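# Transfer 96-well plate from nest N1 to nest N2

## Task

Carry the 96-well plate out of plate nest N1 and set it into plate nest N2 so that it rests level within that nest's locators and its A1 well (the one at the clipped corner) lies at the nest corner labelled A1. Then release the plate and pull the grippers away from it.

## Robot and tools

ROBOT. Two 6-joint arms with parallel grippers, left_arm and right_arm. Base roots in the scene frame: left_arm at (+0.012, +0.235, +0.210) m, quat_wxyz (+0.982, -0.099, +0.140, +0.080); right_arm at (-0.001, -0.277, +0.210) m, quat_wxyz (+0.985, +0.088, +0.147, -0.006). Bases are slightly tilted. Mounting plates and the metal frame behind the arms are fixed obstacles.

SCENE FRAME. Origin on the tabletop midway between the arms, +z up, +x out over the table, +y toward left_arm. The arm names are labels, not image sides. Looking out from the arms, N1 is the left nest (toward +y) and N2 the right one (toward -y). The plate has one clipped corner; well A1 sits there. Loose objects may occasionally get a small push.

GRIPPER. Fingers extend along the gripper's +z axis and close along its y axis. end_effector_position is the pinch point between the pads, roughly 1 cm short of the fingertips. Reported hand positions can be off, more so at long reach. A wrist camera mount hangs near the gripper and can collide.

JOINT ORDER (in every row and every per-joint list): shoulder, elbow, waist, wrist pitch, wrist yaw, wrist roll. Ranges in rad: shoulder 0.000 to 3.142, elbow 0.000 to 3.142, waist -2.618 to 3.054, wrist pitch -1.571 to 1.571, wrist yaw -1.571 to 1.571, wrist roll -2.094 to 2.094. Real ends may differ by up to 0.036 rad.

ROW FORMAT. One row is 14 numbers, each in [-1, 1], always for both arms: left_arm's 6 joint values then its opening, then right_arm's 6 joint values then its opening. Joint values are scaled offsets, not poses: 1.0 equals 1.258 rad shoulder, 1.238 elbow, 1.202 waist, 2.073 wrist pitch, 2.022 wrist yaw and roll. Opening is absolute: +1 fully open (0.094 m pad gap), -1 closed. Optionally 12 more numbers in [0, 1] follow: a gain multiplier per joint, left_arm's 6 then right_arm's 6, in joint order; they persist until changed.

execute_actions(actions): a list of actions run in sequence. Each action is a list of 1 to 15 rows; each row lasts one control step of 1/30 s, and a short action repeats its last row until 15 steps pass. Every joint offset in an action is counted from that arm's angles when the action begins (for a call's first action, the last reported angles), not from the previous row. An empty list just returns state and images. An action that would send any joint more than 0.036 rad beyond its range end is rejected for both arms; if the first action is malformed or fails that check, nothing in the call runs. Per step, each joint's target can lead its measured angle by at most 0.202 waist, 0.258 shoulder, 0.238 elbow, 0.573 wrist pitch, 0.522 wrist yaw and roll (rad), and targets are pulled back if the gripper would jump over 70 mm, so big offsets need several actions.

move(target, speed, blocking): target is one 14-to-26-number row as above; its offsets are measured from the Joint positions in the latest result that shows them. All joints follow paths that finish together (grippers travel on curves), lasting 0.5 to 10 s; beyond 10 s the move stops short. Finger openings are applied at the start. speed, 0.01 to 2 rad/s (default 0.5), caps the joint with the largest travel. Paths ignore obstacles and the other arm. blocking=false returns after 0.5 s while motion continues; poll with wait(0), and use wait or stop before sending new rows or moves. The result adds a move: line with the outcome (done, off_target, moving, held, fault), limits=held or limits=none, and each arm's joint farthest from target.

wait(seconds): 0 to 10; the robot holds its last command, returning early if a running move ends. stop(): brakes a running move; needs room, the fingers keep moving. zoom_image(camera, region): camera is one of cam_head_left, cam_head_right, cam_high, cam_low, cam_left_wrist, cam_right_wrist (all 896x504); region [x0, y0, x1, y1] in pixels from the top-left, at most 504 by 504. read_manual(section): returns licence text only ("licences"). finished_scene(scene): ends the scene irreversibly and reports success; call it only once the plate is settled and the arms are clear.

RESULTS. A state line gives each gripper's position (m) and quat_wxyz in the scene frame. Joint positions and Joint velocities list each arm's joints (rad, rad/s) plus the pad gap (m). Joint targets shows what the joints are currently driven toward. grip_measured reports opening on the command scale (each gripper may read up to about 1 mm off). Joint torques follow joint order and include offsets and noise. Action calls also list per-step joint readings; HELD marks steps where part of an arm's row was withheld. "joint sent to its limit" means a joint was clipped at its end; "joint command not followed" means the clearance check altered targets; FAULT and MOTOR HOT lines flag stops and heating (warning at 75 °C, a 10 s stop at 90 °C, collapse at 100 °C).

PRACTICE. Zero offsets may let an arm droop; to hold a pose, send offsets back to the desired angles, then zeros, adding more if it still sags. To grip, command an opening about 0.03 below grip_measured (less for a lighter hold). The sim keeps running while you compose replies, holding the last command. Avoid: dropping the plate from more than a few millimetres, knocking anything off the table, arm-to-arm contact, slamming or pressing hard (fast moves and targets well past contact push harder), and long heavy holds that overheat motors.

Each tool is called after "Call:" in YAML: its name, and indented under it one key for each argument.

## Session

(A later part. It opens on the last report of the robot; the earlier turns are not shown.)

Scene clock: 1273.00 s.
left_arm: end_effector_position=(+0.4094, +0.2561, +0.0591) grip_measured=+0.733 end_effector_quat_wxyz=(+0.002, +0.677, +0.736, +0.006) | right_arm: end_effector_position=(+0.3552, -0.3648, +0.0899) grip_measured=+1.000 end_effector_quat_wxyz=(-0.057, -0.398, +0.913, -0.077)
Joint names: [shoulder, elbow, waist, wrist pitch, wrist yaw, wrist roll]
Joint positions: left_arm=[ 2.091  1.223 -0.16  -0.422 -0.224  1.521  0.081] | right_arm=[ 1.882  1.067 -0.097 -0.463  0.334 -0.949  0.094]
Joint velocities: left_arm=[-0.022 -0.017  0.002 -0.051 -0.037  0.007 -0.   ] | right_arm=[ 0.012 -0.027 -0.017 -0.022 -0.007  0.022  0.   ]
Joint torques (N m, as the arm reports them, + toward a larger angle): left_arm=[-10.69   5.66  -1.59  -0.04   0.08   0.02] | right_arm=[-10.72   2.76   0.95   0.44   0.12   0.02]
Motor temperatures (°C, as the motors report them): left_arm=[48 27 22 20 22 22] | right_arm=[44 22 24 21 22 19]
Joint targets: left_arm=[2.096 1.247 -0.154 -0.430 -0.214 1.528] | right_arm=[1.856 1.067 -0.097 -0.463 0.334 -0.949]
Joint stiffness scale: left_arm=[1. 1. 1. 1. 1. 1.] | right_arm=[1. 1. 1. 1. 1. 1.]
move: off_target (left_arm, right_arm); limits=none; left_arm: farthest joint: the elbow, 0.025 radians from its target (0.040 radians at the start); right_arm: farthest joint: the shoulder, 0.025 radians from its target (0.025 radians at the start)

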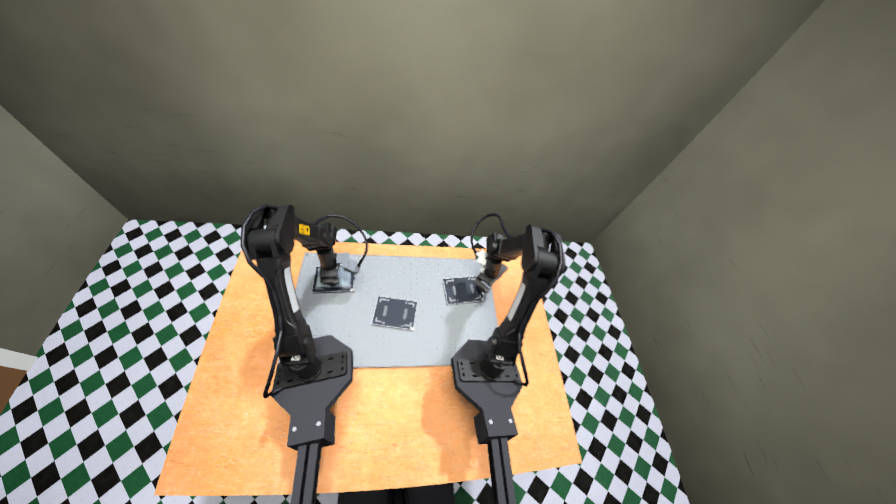

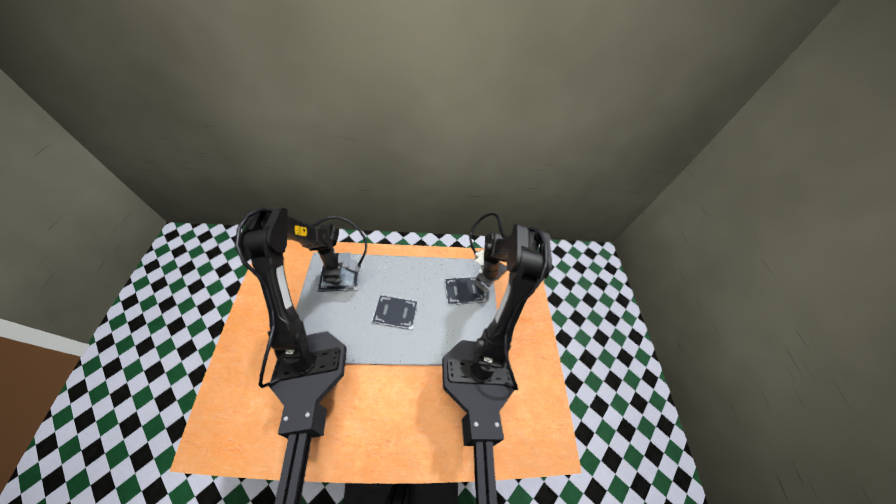

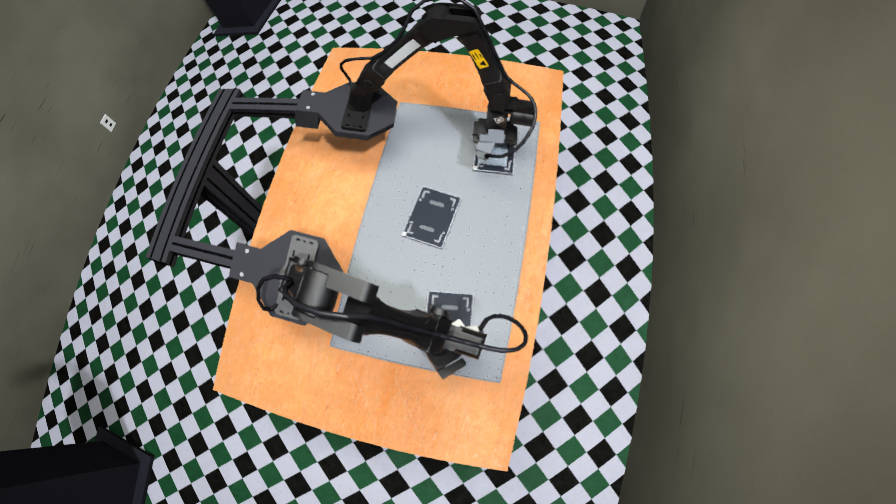

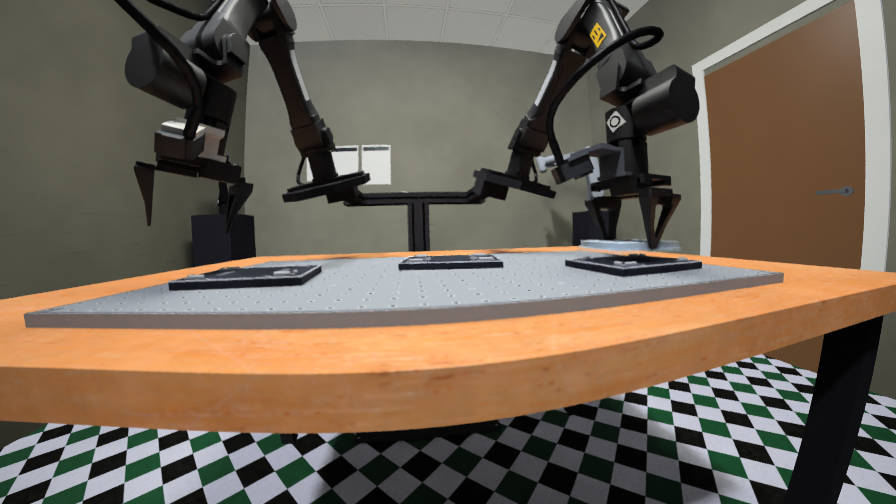

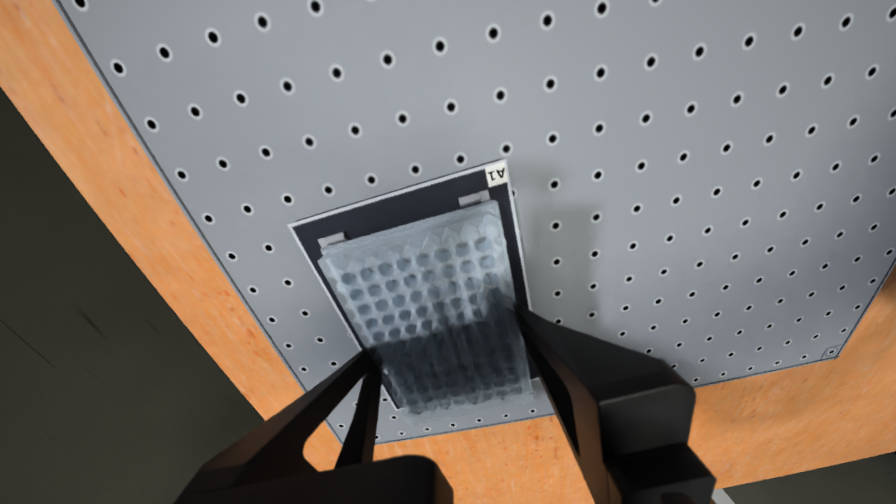

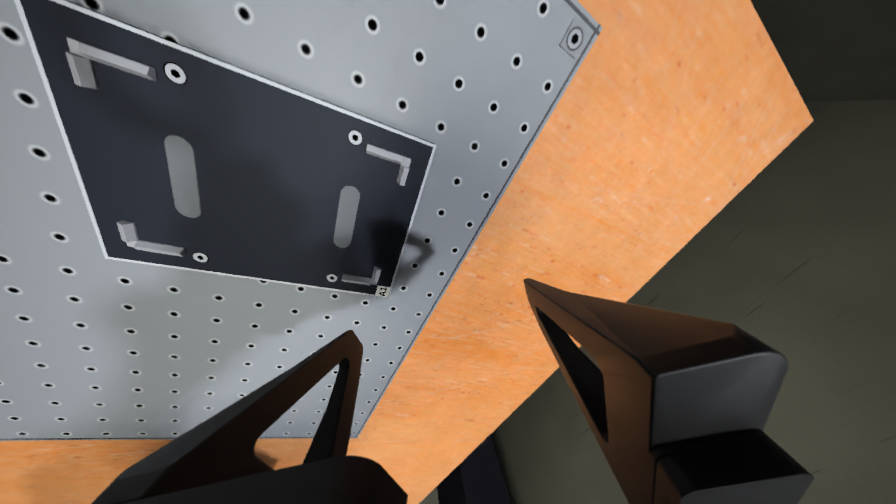

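Call:
execute_actions:
  actions:
    - [[0.004,0.021,0.006,-0.004,0.005,0.004,0.70,-0.02,0,0,0,0,0,1],[0.004,0.022,0.007,-0.004,0.005,0.004,0.70,-0.02,0,0,0,0,0,1],[0.004,0.023,0.008,-0.004,0.005,0.005,0.70,-0.02,0,0,0,0,0,1],[0.004,0.024,0.0085,-0.004,0.005,0.0055,0.70,-0.02,0,0,0,0,0,1],[0.004,0.025,0.009,-0.004,0.005,0.006,0.70,-0.02,0,0,0,0,0,1]]

Call:
zoom_image:
  camera: "cam_left_wrist"
  region: [290, 150, 550, 330]

Scene clock: 1299.73 s.
left_arm: end_effector_position=(+0.4094, +0.2561, +0.0591) grip_measured=+0.733 end_effector_quat_wxyz=(+0.002, +0.679, +0.734, +0.006) | right_arm: end_effector_position=(+0.3552, -0.3648, +0.0899) grip_measured=+1.000 end_effector_quat_wxyz=(-0.057, -0.398, +0.913, -0.077)
Joint names: [shoulder, elbow, waist, wrist pitch, wrist yaw, wrist roll]
Joint positions: left_arm=[ 2.091  1.223 -0.16  -0.422 -0.224  1.527  0.081] | right_arm=[ 1.882  1.067 -0.097 -0.463  0.334 -0.949  0.094]
Joint velocities: left_arm=[0.022 0.002 0.012 0.007 0.022 0.037 0.001] | right_arm=[-0.007 -0.007  0.017  0.007 -0.007  0.007  0.   ]
Joint torques (N m, as the arm reports them, + toward a larger angle): left_arm=[-10.65   6.22  -1.24  -0.05   0.08   0.02] | right_arm=[-10.74   2.76   0.95   0.43   0.11   0.01]
Motor temperatures (°C, as the motors report them): left_arm=[48 27 21 20 22 22] | right_arm=[44 22 24 21 22 19]
Joint targets: left_arm=[2.096 1.254 -0.149 -0.431 -0.214 1.533] | right_arm=[1.856 1.067 -0.097 -0.463 0.334 -0.949]
Joint stiffness scale: left_arm=[1. 1. 1. 1. 1. 1.] | right_arm=[1. 1. 1. 1. 1. 1.]
Step readings (joint positions):
0: left_arm=[2.091 1.223 -0.160 -0.422 -0.224 1.522] | right_arm=[1.882 1.067 -0.097 -0.463 0.334 -0.949]
1: left_arm=[2.091 1.223 -0.160 -0.422 -0.224 1.522] | right_arm=[1.882 1.067 -0.097 -0.463 0.334 -0.949]
2: left_arm=[2.091 1.223 -0.160 -0.422 -0.224 1.522] | right_arm=[1.882 1.067 -0.097 -0.463 0.334 -0.949]
4: left_arm=[2.091 1.223 -0.160 -0.422 -0.224 1.523] | right_arm=[1.882 1.067 -0.097 -0.463 0.334 -0.949]
8: left_arm=[2.091 1.223 -0.160 -0.422 -0.224 1.526] | right_arm=[1.882 1.067 -0.097 -0.463 0.334 -0.949]
15: Joint positions above

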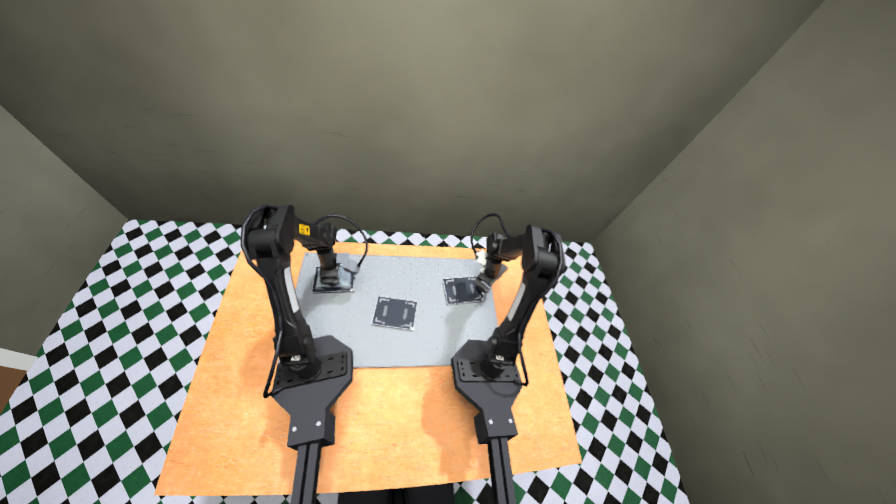

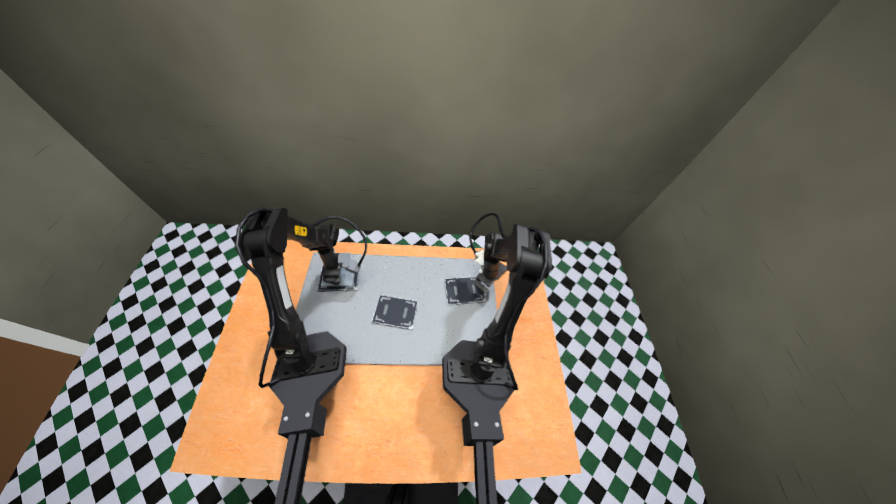

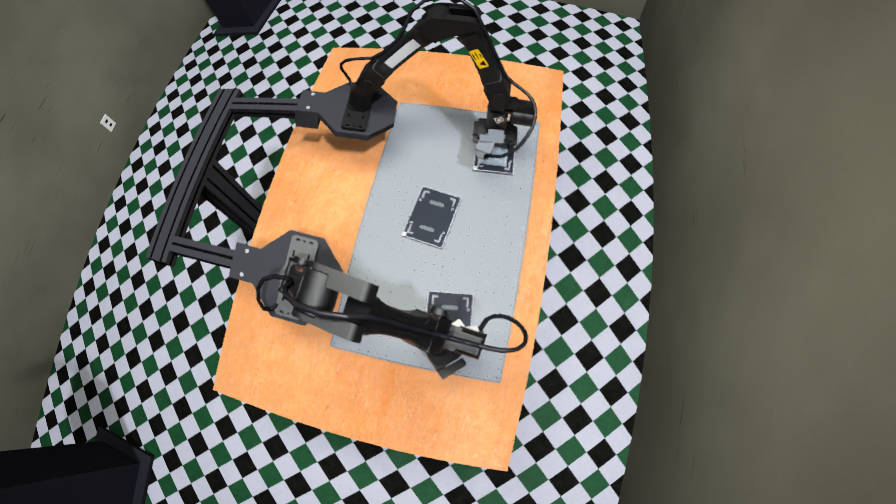

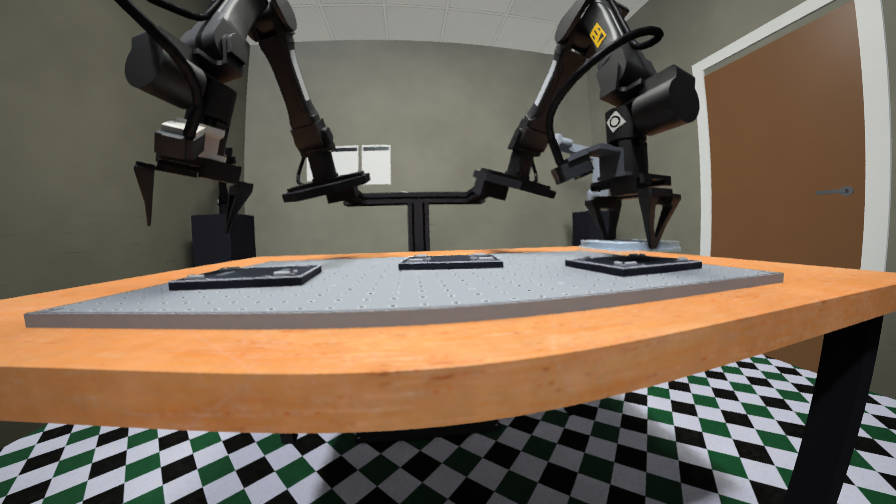

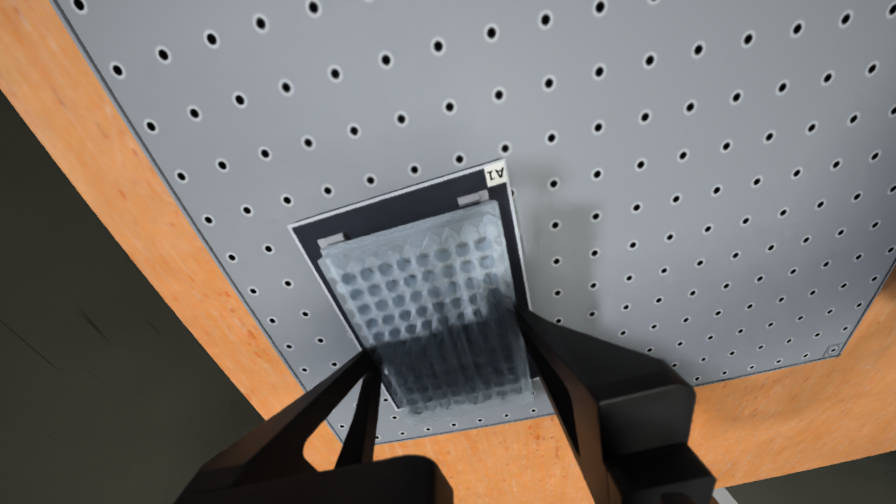

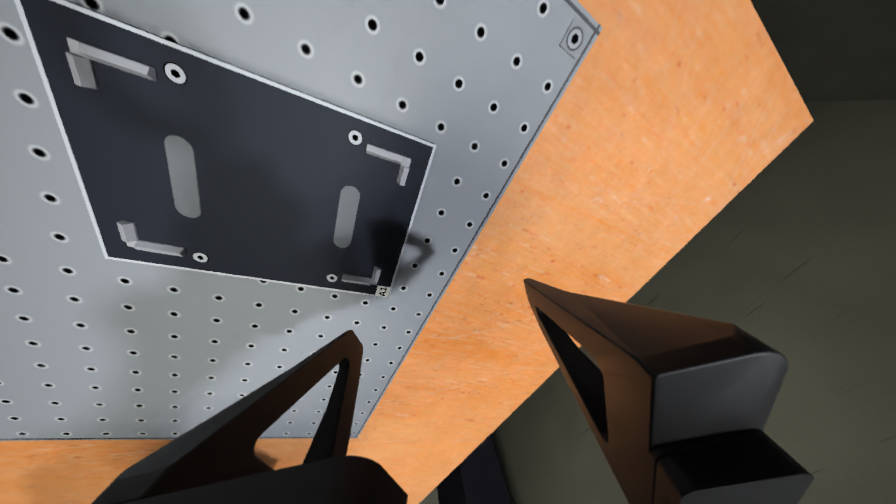

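Region (290, 150, 550, 330) of cam_left_wrist's 896x504 image, scaled by 1.938, with more detail than that image has; it fills the top 349 rows of this view, and the rest is white.

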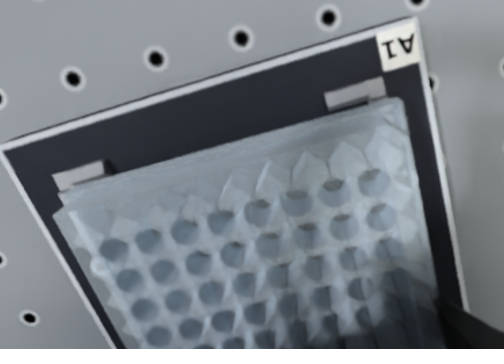

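Call:
execute_actions:
  actions:
    - [[0.004,0.034,0.015,-0.004,0.005,-0.004,0.70,-0.02,0,0,0,0,0,1],[0.004,0.034,0.015,-0.004,0.005,-0.005,0.70,-0.02,0,0,0,0,0,1],[0.004,0.034,0.015,-0.004,0.005,-0.006,0.70,-0.02,0,0,0,0,0,1],[0.004,0.0235,0.009,-0.004,0.005,-0.007,0.70,-0.02,0,0,0,0,0,1],[0.004,0.0235,0.009,-0.004,0.005,-0.008,0.70,-0.02,0,0,0,0,0,1]]

Call:
zoom_image:
  camera: "cam_left_wrist"
  region: [290, 150, 550, 330]

Scene clock: 1330.70 s.
left_arm: end_effector_position=(+0.4139, +0.2602, +0.0599) grip_measured=+0.733 end_effector_quat_wxyz=(+0.004, +0.671, +0.741, +0.010) | right_arm: end_effector_position=(+0.3552, -0.3648, +0.0899) grip_measured=+1.000 end_effector_quat_wxyz=(-0.057, -0.398, +0.913, -0.077)
Joint names: [shoulder, elbow, waist, wrist pitch, wrist yaw, wrist roll]
Joint positions: left_arm=[ 2.092  1.235 -0.151 -0.423 -0.224  1.517  0.081] | right_arm=[ 1.882  1.067 -0.097 -0.463  0.334 -0.949  0.094]
Joint velocities: left_arm=[ 0.012 -0.017  0.007 -0.051  0.037 -0.022  0.   ] | right_arm=[-0.007  0.007  0.012  0.051  0.007  0.007  0.   ]
Joint torques (N m, as the arm reports them, + toward a larger angle): left_arm=[-10.88   5.11  -1.94  -0.04   0.08  -0.08] | right_arm=[-10.73   2.75   0.96   0.43   0.11   0.03]
Motor temperatures (°C, as the motors report them): left_arm=[48 28 21 20 22 22] | right_arm=[45 22 24 21 22 19]
Joint targets: left_arm=[2.096 1.252 -0.149 -0.431 -0.214 1.511] | right_arm=[1.856 1.067 -0.097 -0.463 0.334 -0.949]
Joint stiffness scale: left_arm=[1. 1. 1. 1. 1. 1.] | right_arm=[1. 1. 1. 1. 1. 1.]
Step readings (joint positions):
0: left_arm=[2.091 1.223 -0.160 -0.422 -0.224 1.527] | right_arm=[1.882 1.067 -0.097 -0.463 0.334 -0.949]
1: left_arm=[2.091 1.225 -0.159 -0.424 -0.224 1.527] | right_arm=[1.882 1.067 -0.097 -0.463 0.334 -0.949]
2: left_arm=[2.092 1.229 -0.157 -0.425 -0.224 1.526] | right_arm=[1.882 1.067 -0.097 -0.463 0.334 -0.949]
4: left_arm=[2.092 1.235 -0.153 -0.423 -0.224 1.524] | right_arm=[1.882 1.067 -0.097 -0.463 0.334 -0.949]
8: left_arm=[2.092 1.235 -0.151 -0.423 -0.224 1.519] | right_arm=[1.882 1.067 -0.097 -0.463 0.334 -0.949]
15: Joint positions above

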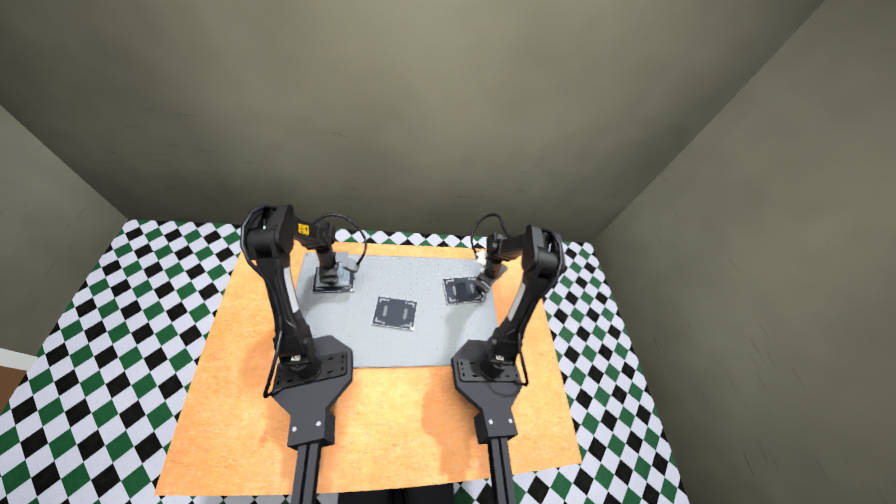

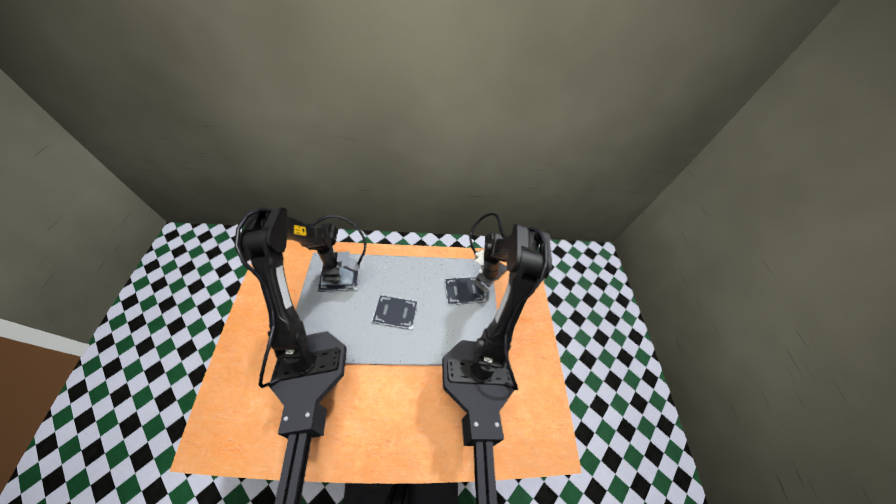

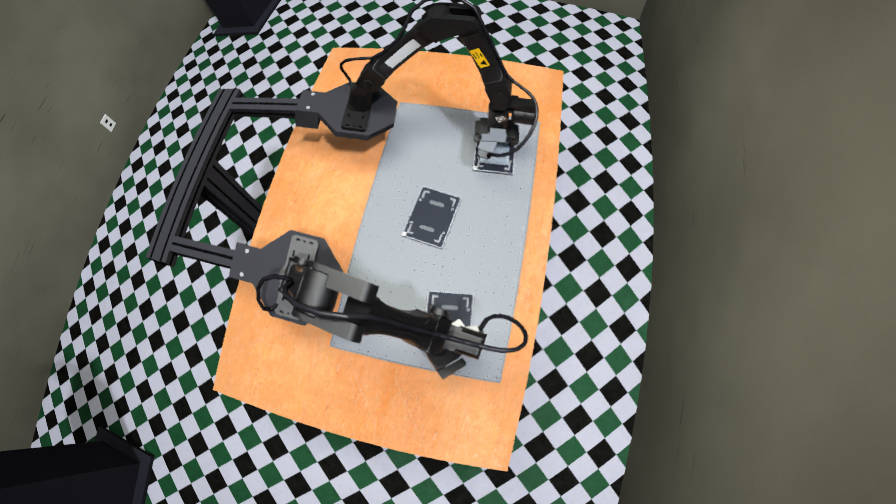

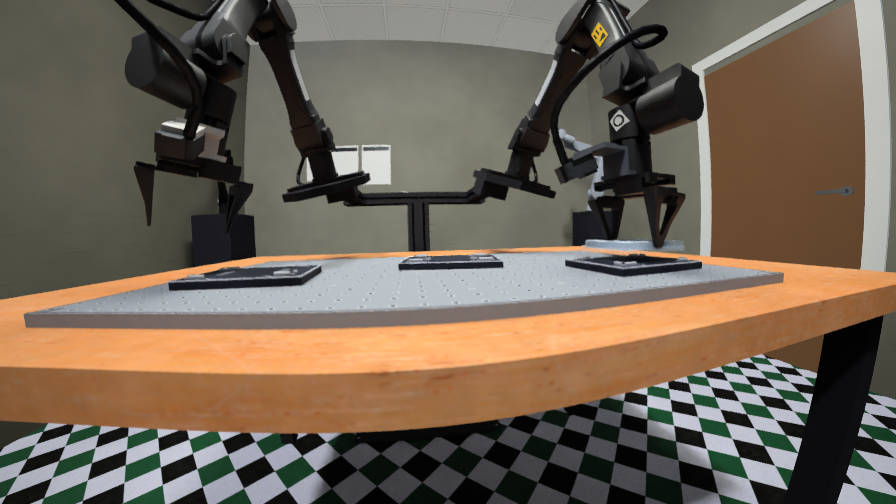

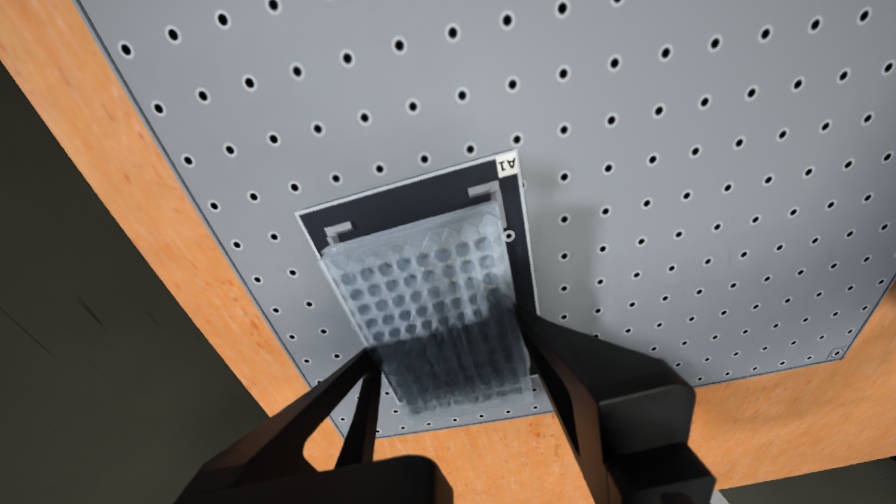

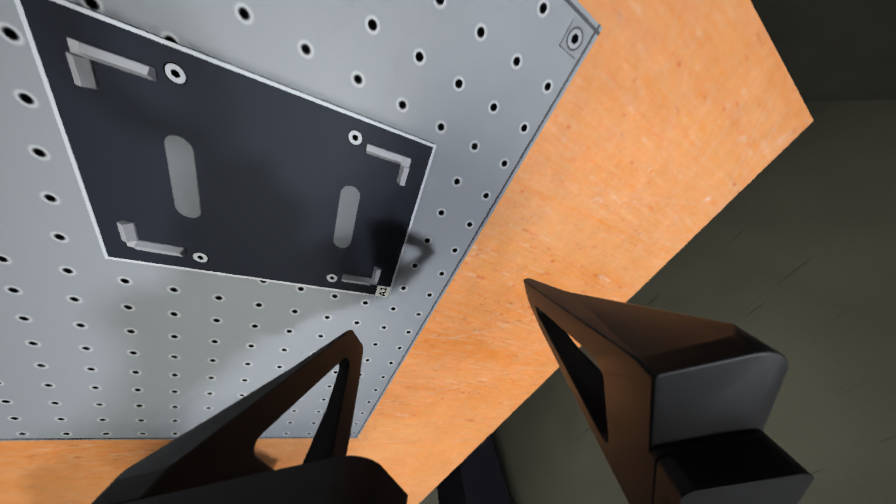

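Region (290, 150, 550, 330) of cam_left_wrist's 896x504 image, scaled by 1.938, with more detail than that image has; it fills the top 349 rows of this view, and the rest is white.

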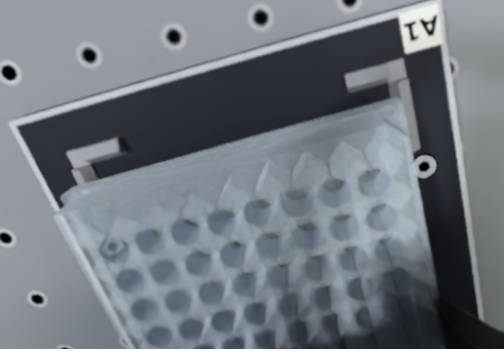

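Call:
zoom_image:
  camera: "cam_left_wrist"
  region: [440, 150, 560, 260]

Call:
zoom_image:
  camera: "cam_left_wrist"
  region: [290, 190, 410, 300]

Call:
zoom_image:
  camera: "cam_low"
  region: [560, 210, 720, 290]

Region (440, 150, 560, 260) of cam_left_wrist's 896x504 image, scaled by 4.200, with more detail than that image has; it fills the top 462 rows of this view, and the rest is white.

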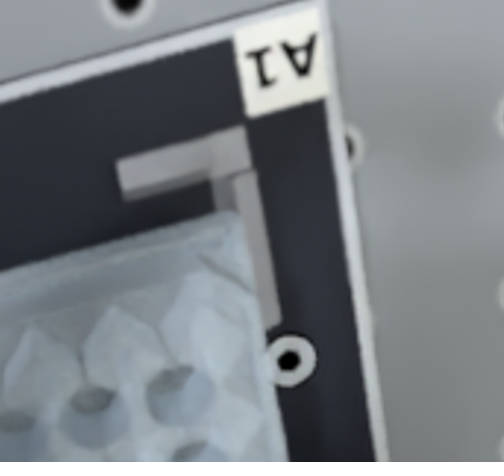

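Region (290, 190, 410, 300) of cam_left_wrist's 896x504 image, scaled by 4.200, with more detail than that image has; it fills the top 462 rows of this view, and the rest is white.

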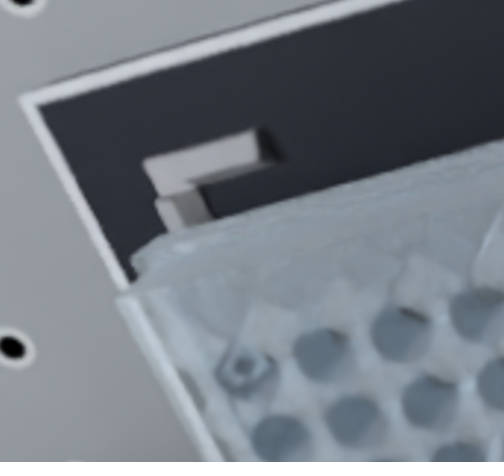

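Region (560, 210, 720, 290) of cam_low's 896x504 image, scaled by 3.150, with more detail than that image has.

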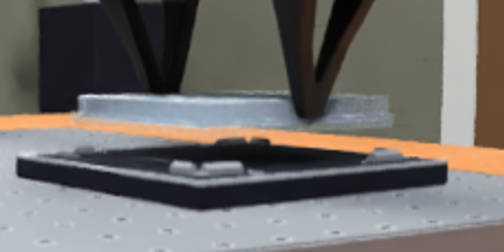

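Call:
execute_actions:
  actions:
    - [[0.006,0.0137,0.0,0.002,0.005,-0.002,0.70,-0.02,0,0,0,0,0,1],[0.008,0.0137,0.0,0.004,0.005,-0.002,0.70,-0.02,0,0,0,0,0,1],[0.010,0.0137,0.0,0.006,0.005,-0.002,0.70,-0.02,0,0,0,0,0,1],[0.012,0.0137,0.015,0.008,0.005,-0.002,0.70,-0.02,0,0,0,0,0,1],[0.0135,0.0137,0.006,0.009,0.005,-0.002,0.70,-0.02,0,0,0,0,0,1],[0.015,0.0137,0.006,0.010,0.005,-0.002,0.70,-0.02,0,0,0,0,0,1],[0.016,0.0137,0.006,0.011,0.005,-0.002,0.70,-0.02,0,0,0,0,0,1],[0.017,0.0137,0.006,0.012,0.005,-0.002,0.70,-0.02,0,0,0,0,0,1],[0.018,0.0137,0.006,0.013,0.005,-0.002,0.70,-0.02,0,0,0,0,0,1]]

Call:
zoom_image:
  camera: "cam_left_wrist"
  region: [440, 150, 560, 260]

Call:
zoom_image:
  camera: "cam_left_wrist"
  region: [290, 190, 410, 300]

Call:
zoom_image:
  camera: "cam_low"
  region: [560, 210, 720, 290]

Scene clock: 1413.97 s.
left_arm: end_effector_position=(+0.4136, +0.2601, +0.0537) grip_measured=+0.733 end_effector_quat_wxyz=(+0.004, +0.670, +0.742, +0.010) | right_arm: end_effector_position=(+0.3552, -0.3648, +0.0899) grip_measured=+1.000 end_effector_quat_wxyz=(-0.057, -0.398, +0.913, -0.077)
Joint names: [shoulder, elbow, waist, wrist pitch, wrist yaw, wrist roll]
Joint positions: left_arm=[ 2.11   1.235 -0.149 -0.405 -0.224  1.517  0.081] | right_arm=[ 1.882  1.067 -0.097 -0.463  0.334 -0.949  0.094]
Joint velocities: left_arm=[ 0.012  0.002  0.002  0.007 -0.007  0.022 -0.   ] | right_arm=[ 0.017 -0.002  0.012  0.051 -0.007  0.037  0.   ]
Joint torques (N m, as the arm reports them, + toward a larger angle): left_arm=[-10.8    5.11  -1.74   0.09   0.08  -0.07] | right_arm=[-10.75   2.79   1.     0.44   0.11   0.02]
Motor temperatures (°C, as the motors report them): left_arm=[48 27 21 20 22 22] | right_arm=[45 22 24 21 22 19]
Joint targets: left_arm=[2.115 1.252 -0.144 -0.395 -0.214 1.513] | right_arm=[1.856 1.067 -0.097 -0.463 0.334 -0.949]
Joint stiffness scale: left_arm=[1. 1. 1. 1. 1. 1.] | right_arm=[1. 1. 1. 1. 1. 1.]
Step readings (joint positions):
0: left_arm=[2.092 1.235 -0.151 -0.423 -0.224 1.517] | right_arm=[1.882 1.067 -0.097 -0.463 0.334 -0.949]
1: left_arm=[2.092 1.235 -0.151 -0.423 -0.224 1.517] | right_arm=[1.882 1.067 -0.097 -0.463 0.334 -0.949]
2: left_arm=[2.092 1.235 -0.151 -0.423 -0.224 1.517] | right_arm=[1.882 1.067 -0.097 -0.463 0.334 -0.949]
4: left_arm=[2.092 1.235 -0.150 -0.420 -0.224 1.517] | right_arm=[1.882 1.067 -0.097 -0.463 0.334 -0.949]
8: left_arm=[2.099 1.235 -0.149 -0.411 -0.224 1.517] | right_arm=[1.882 1.067 -0.097 -0.463 0.334 -0.949]
15: Joint positions above

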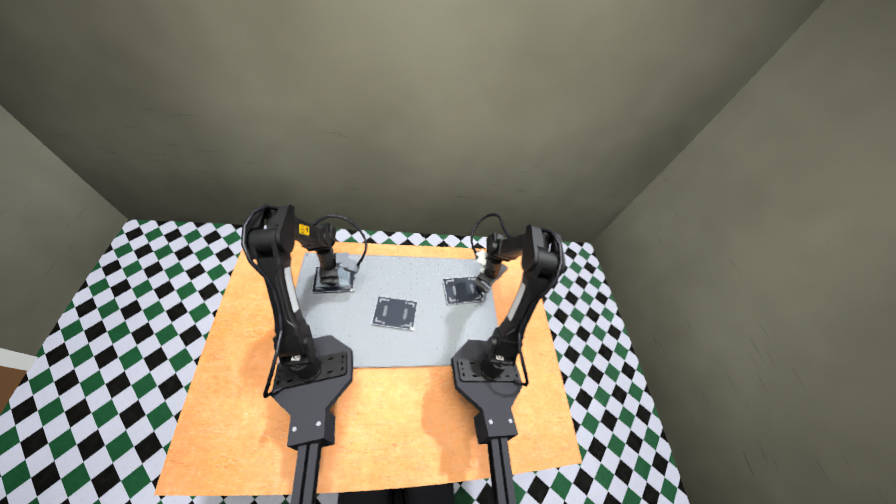

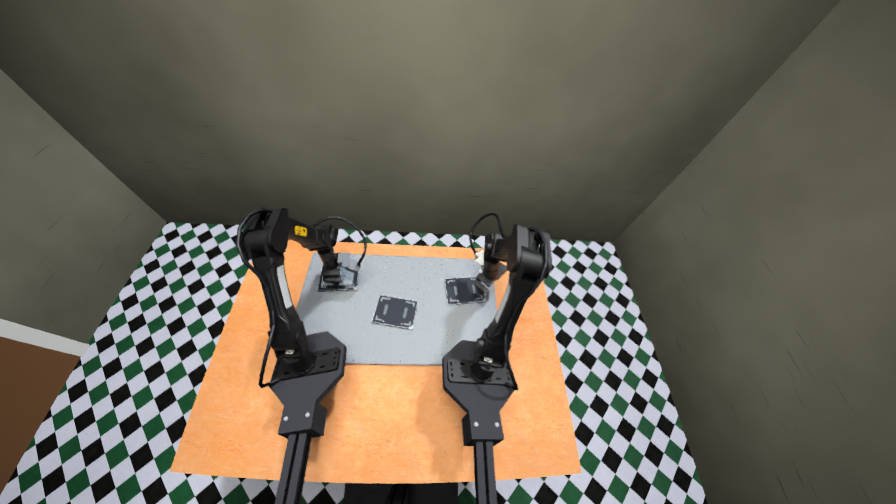

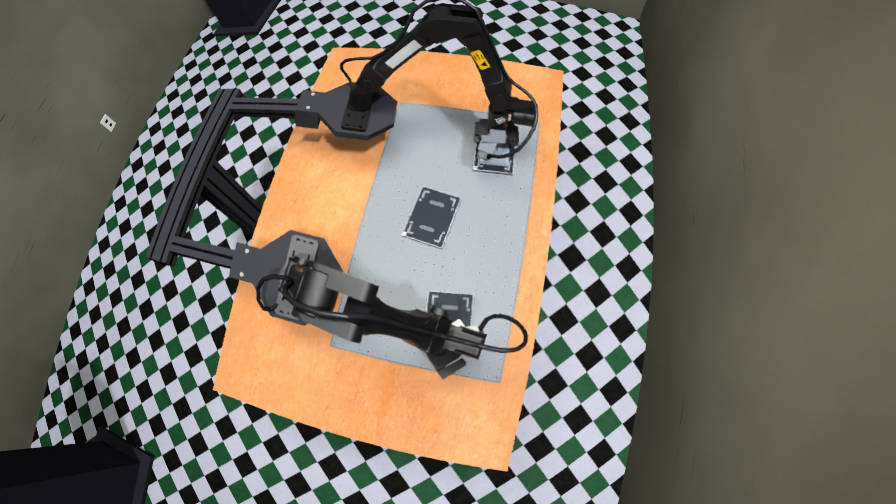

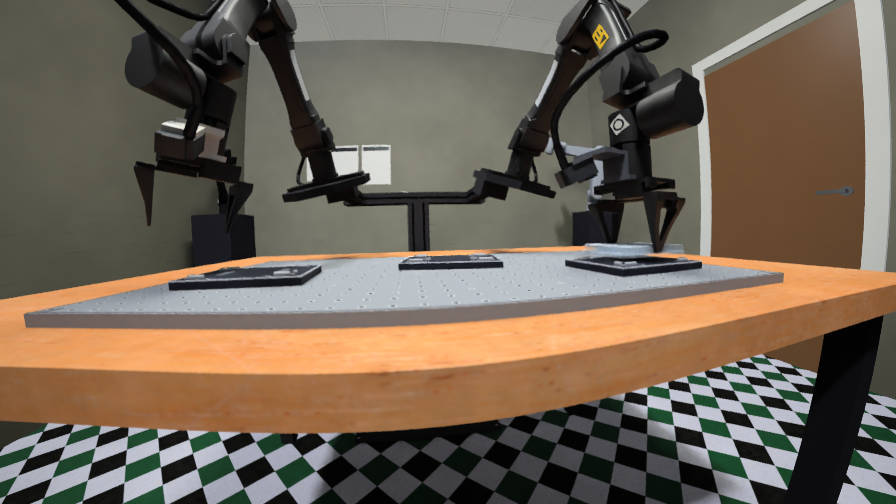

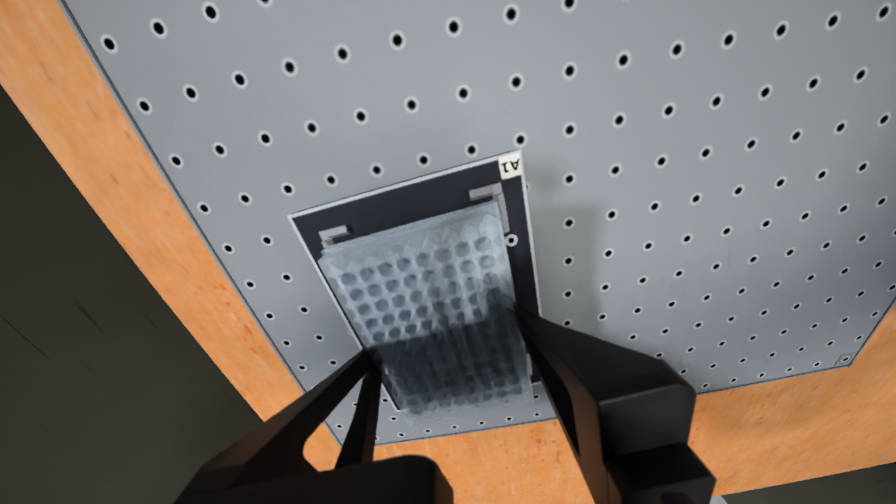

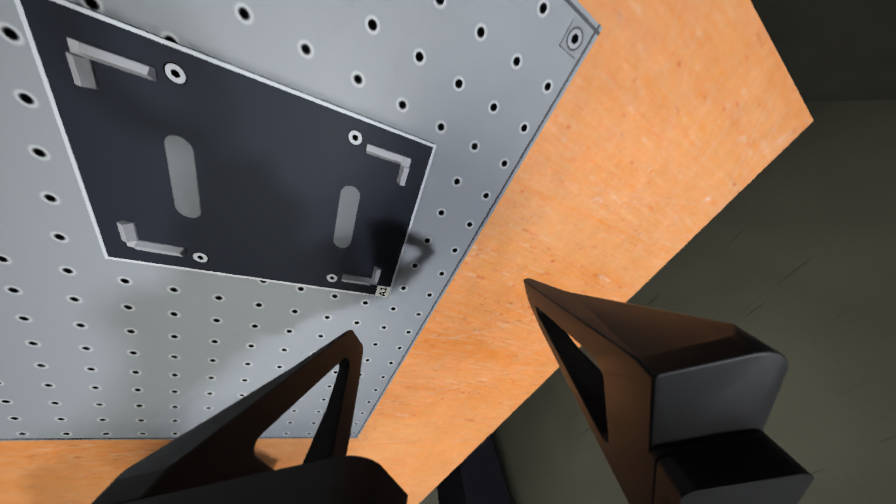

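Region (440, 150, 560, 260) of cam_left_wrist's 896x504 image, scaled by 4.200, with more detail than that image has; it fills the top 462 rows of this view, and the rest is white.

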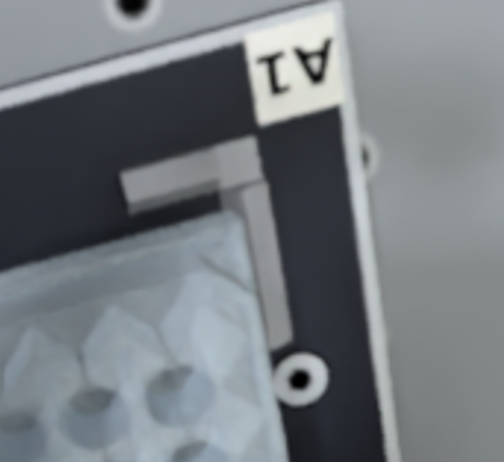

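Region (290, 190, 410, 300) of cam_left_wrist's 896x504 image, scaled by 4.200, with more detail than that image has; it fills the top 462 rows of this view, and the rest is white.

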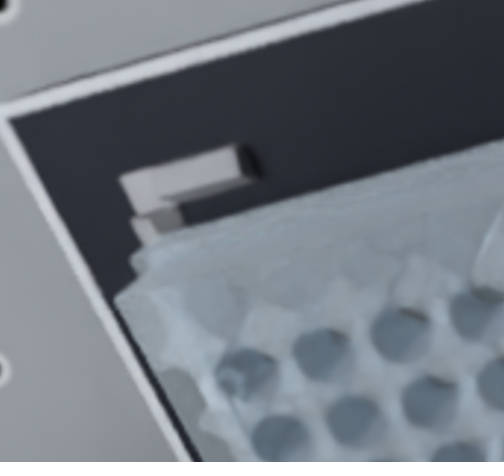

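Region (560, 210, 720, 290) of cam_low's 896x504 image, scaled by 3.150, with more detail than that image has.

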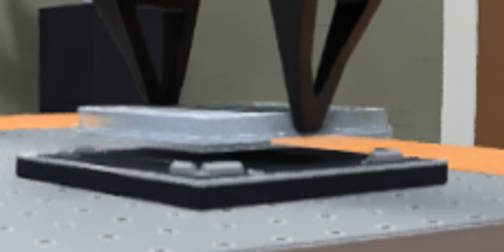

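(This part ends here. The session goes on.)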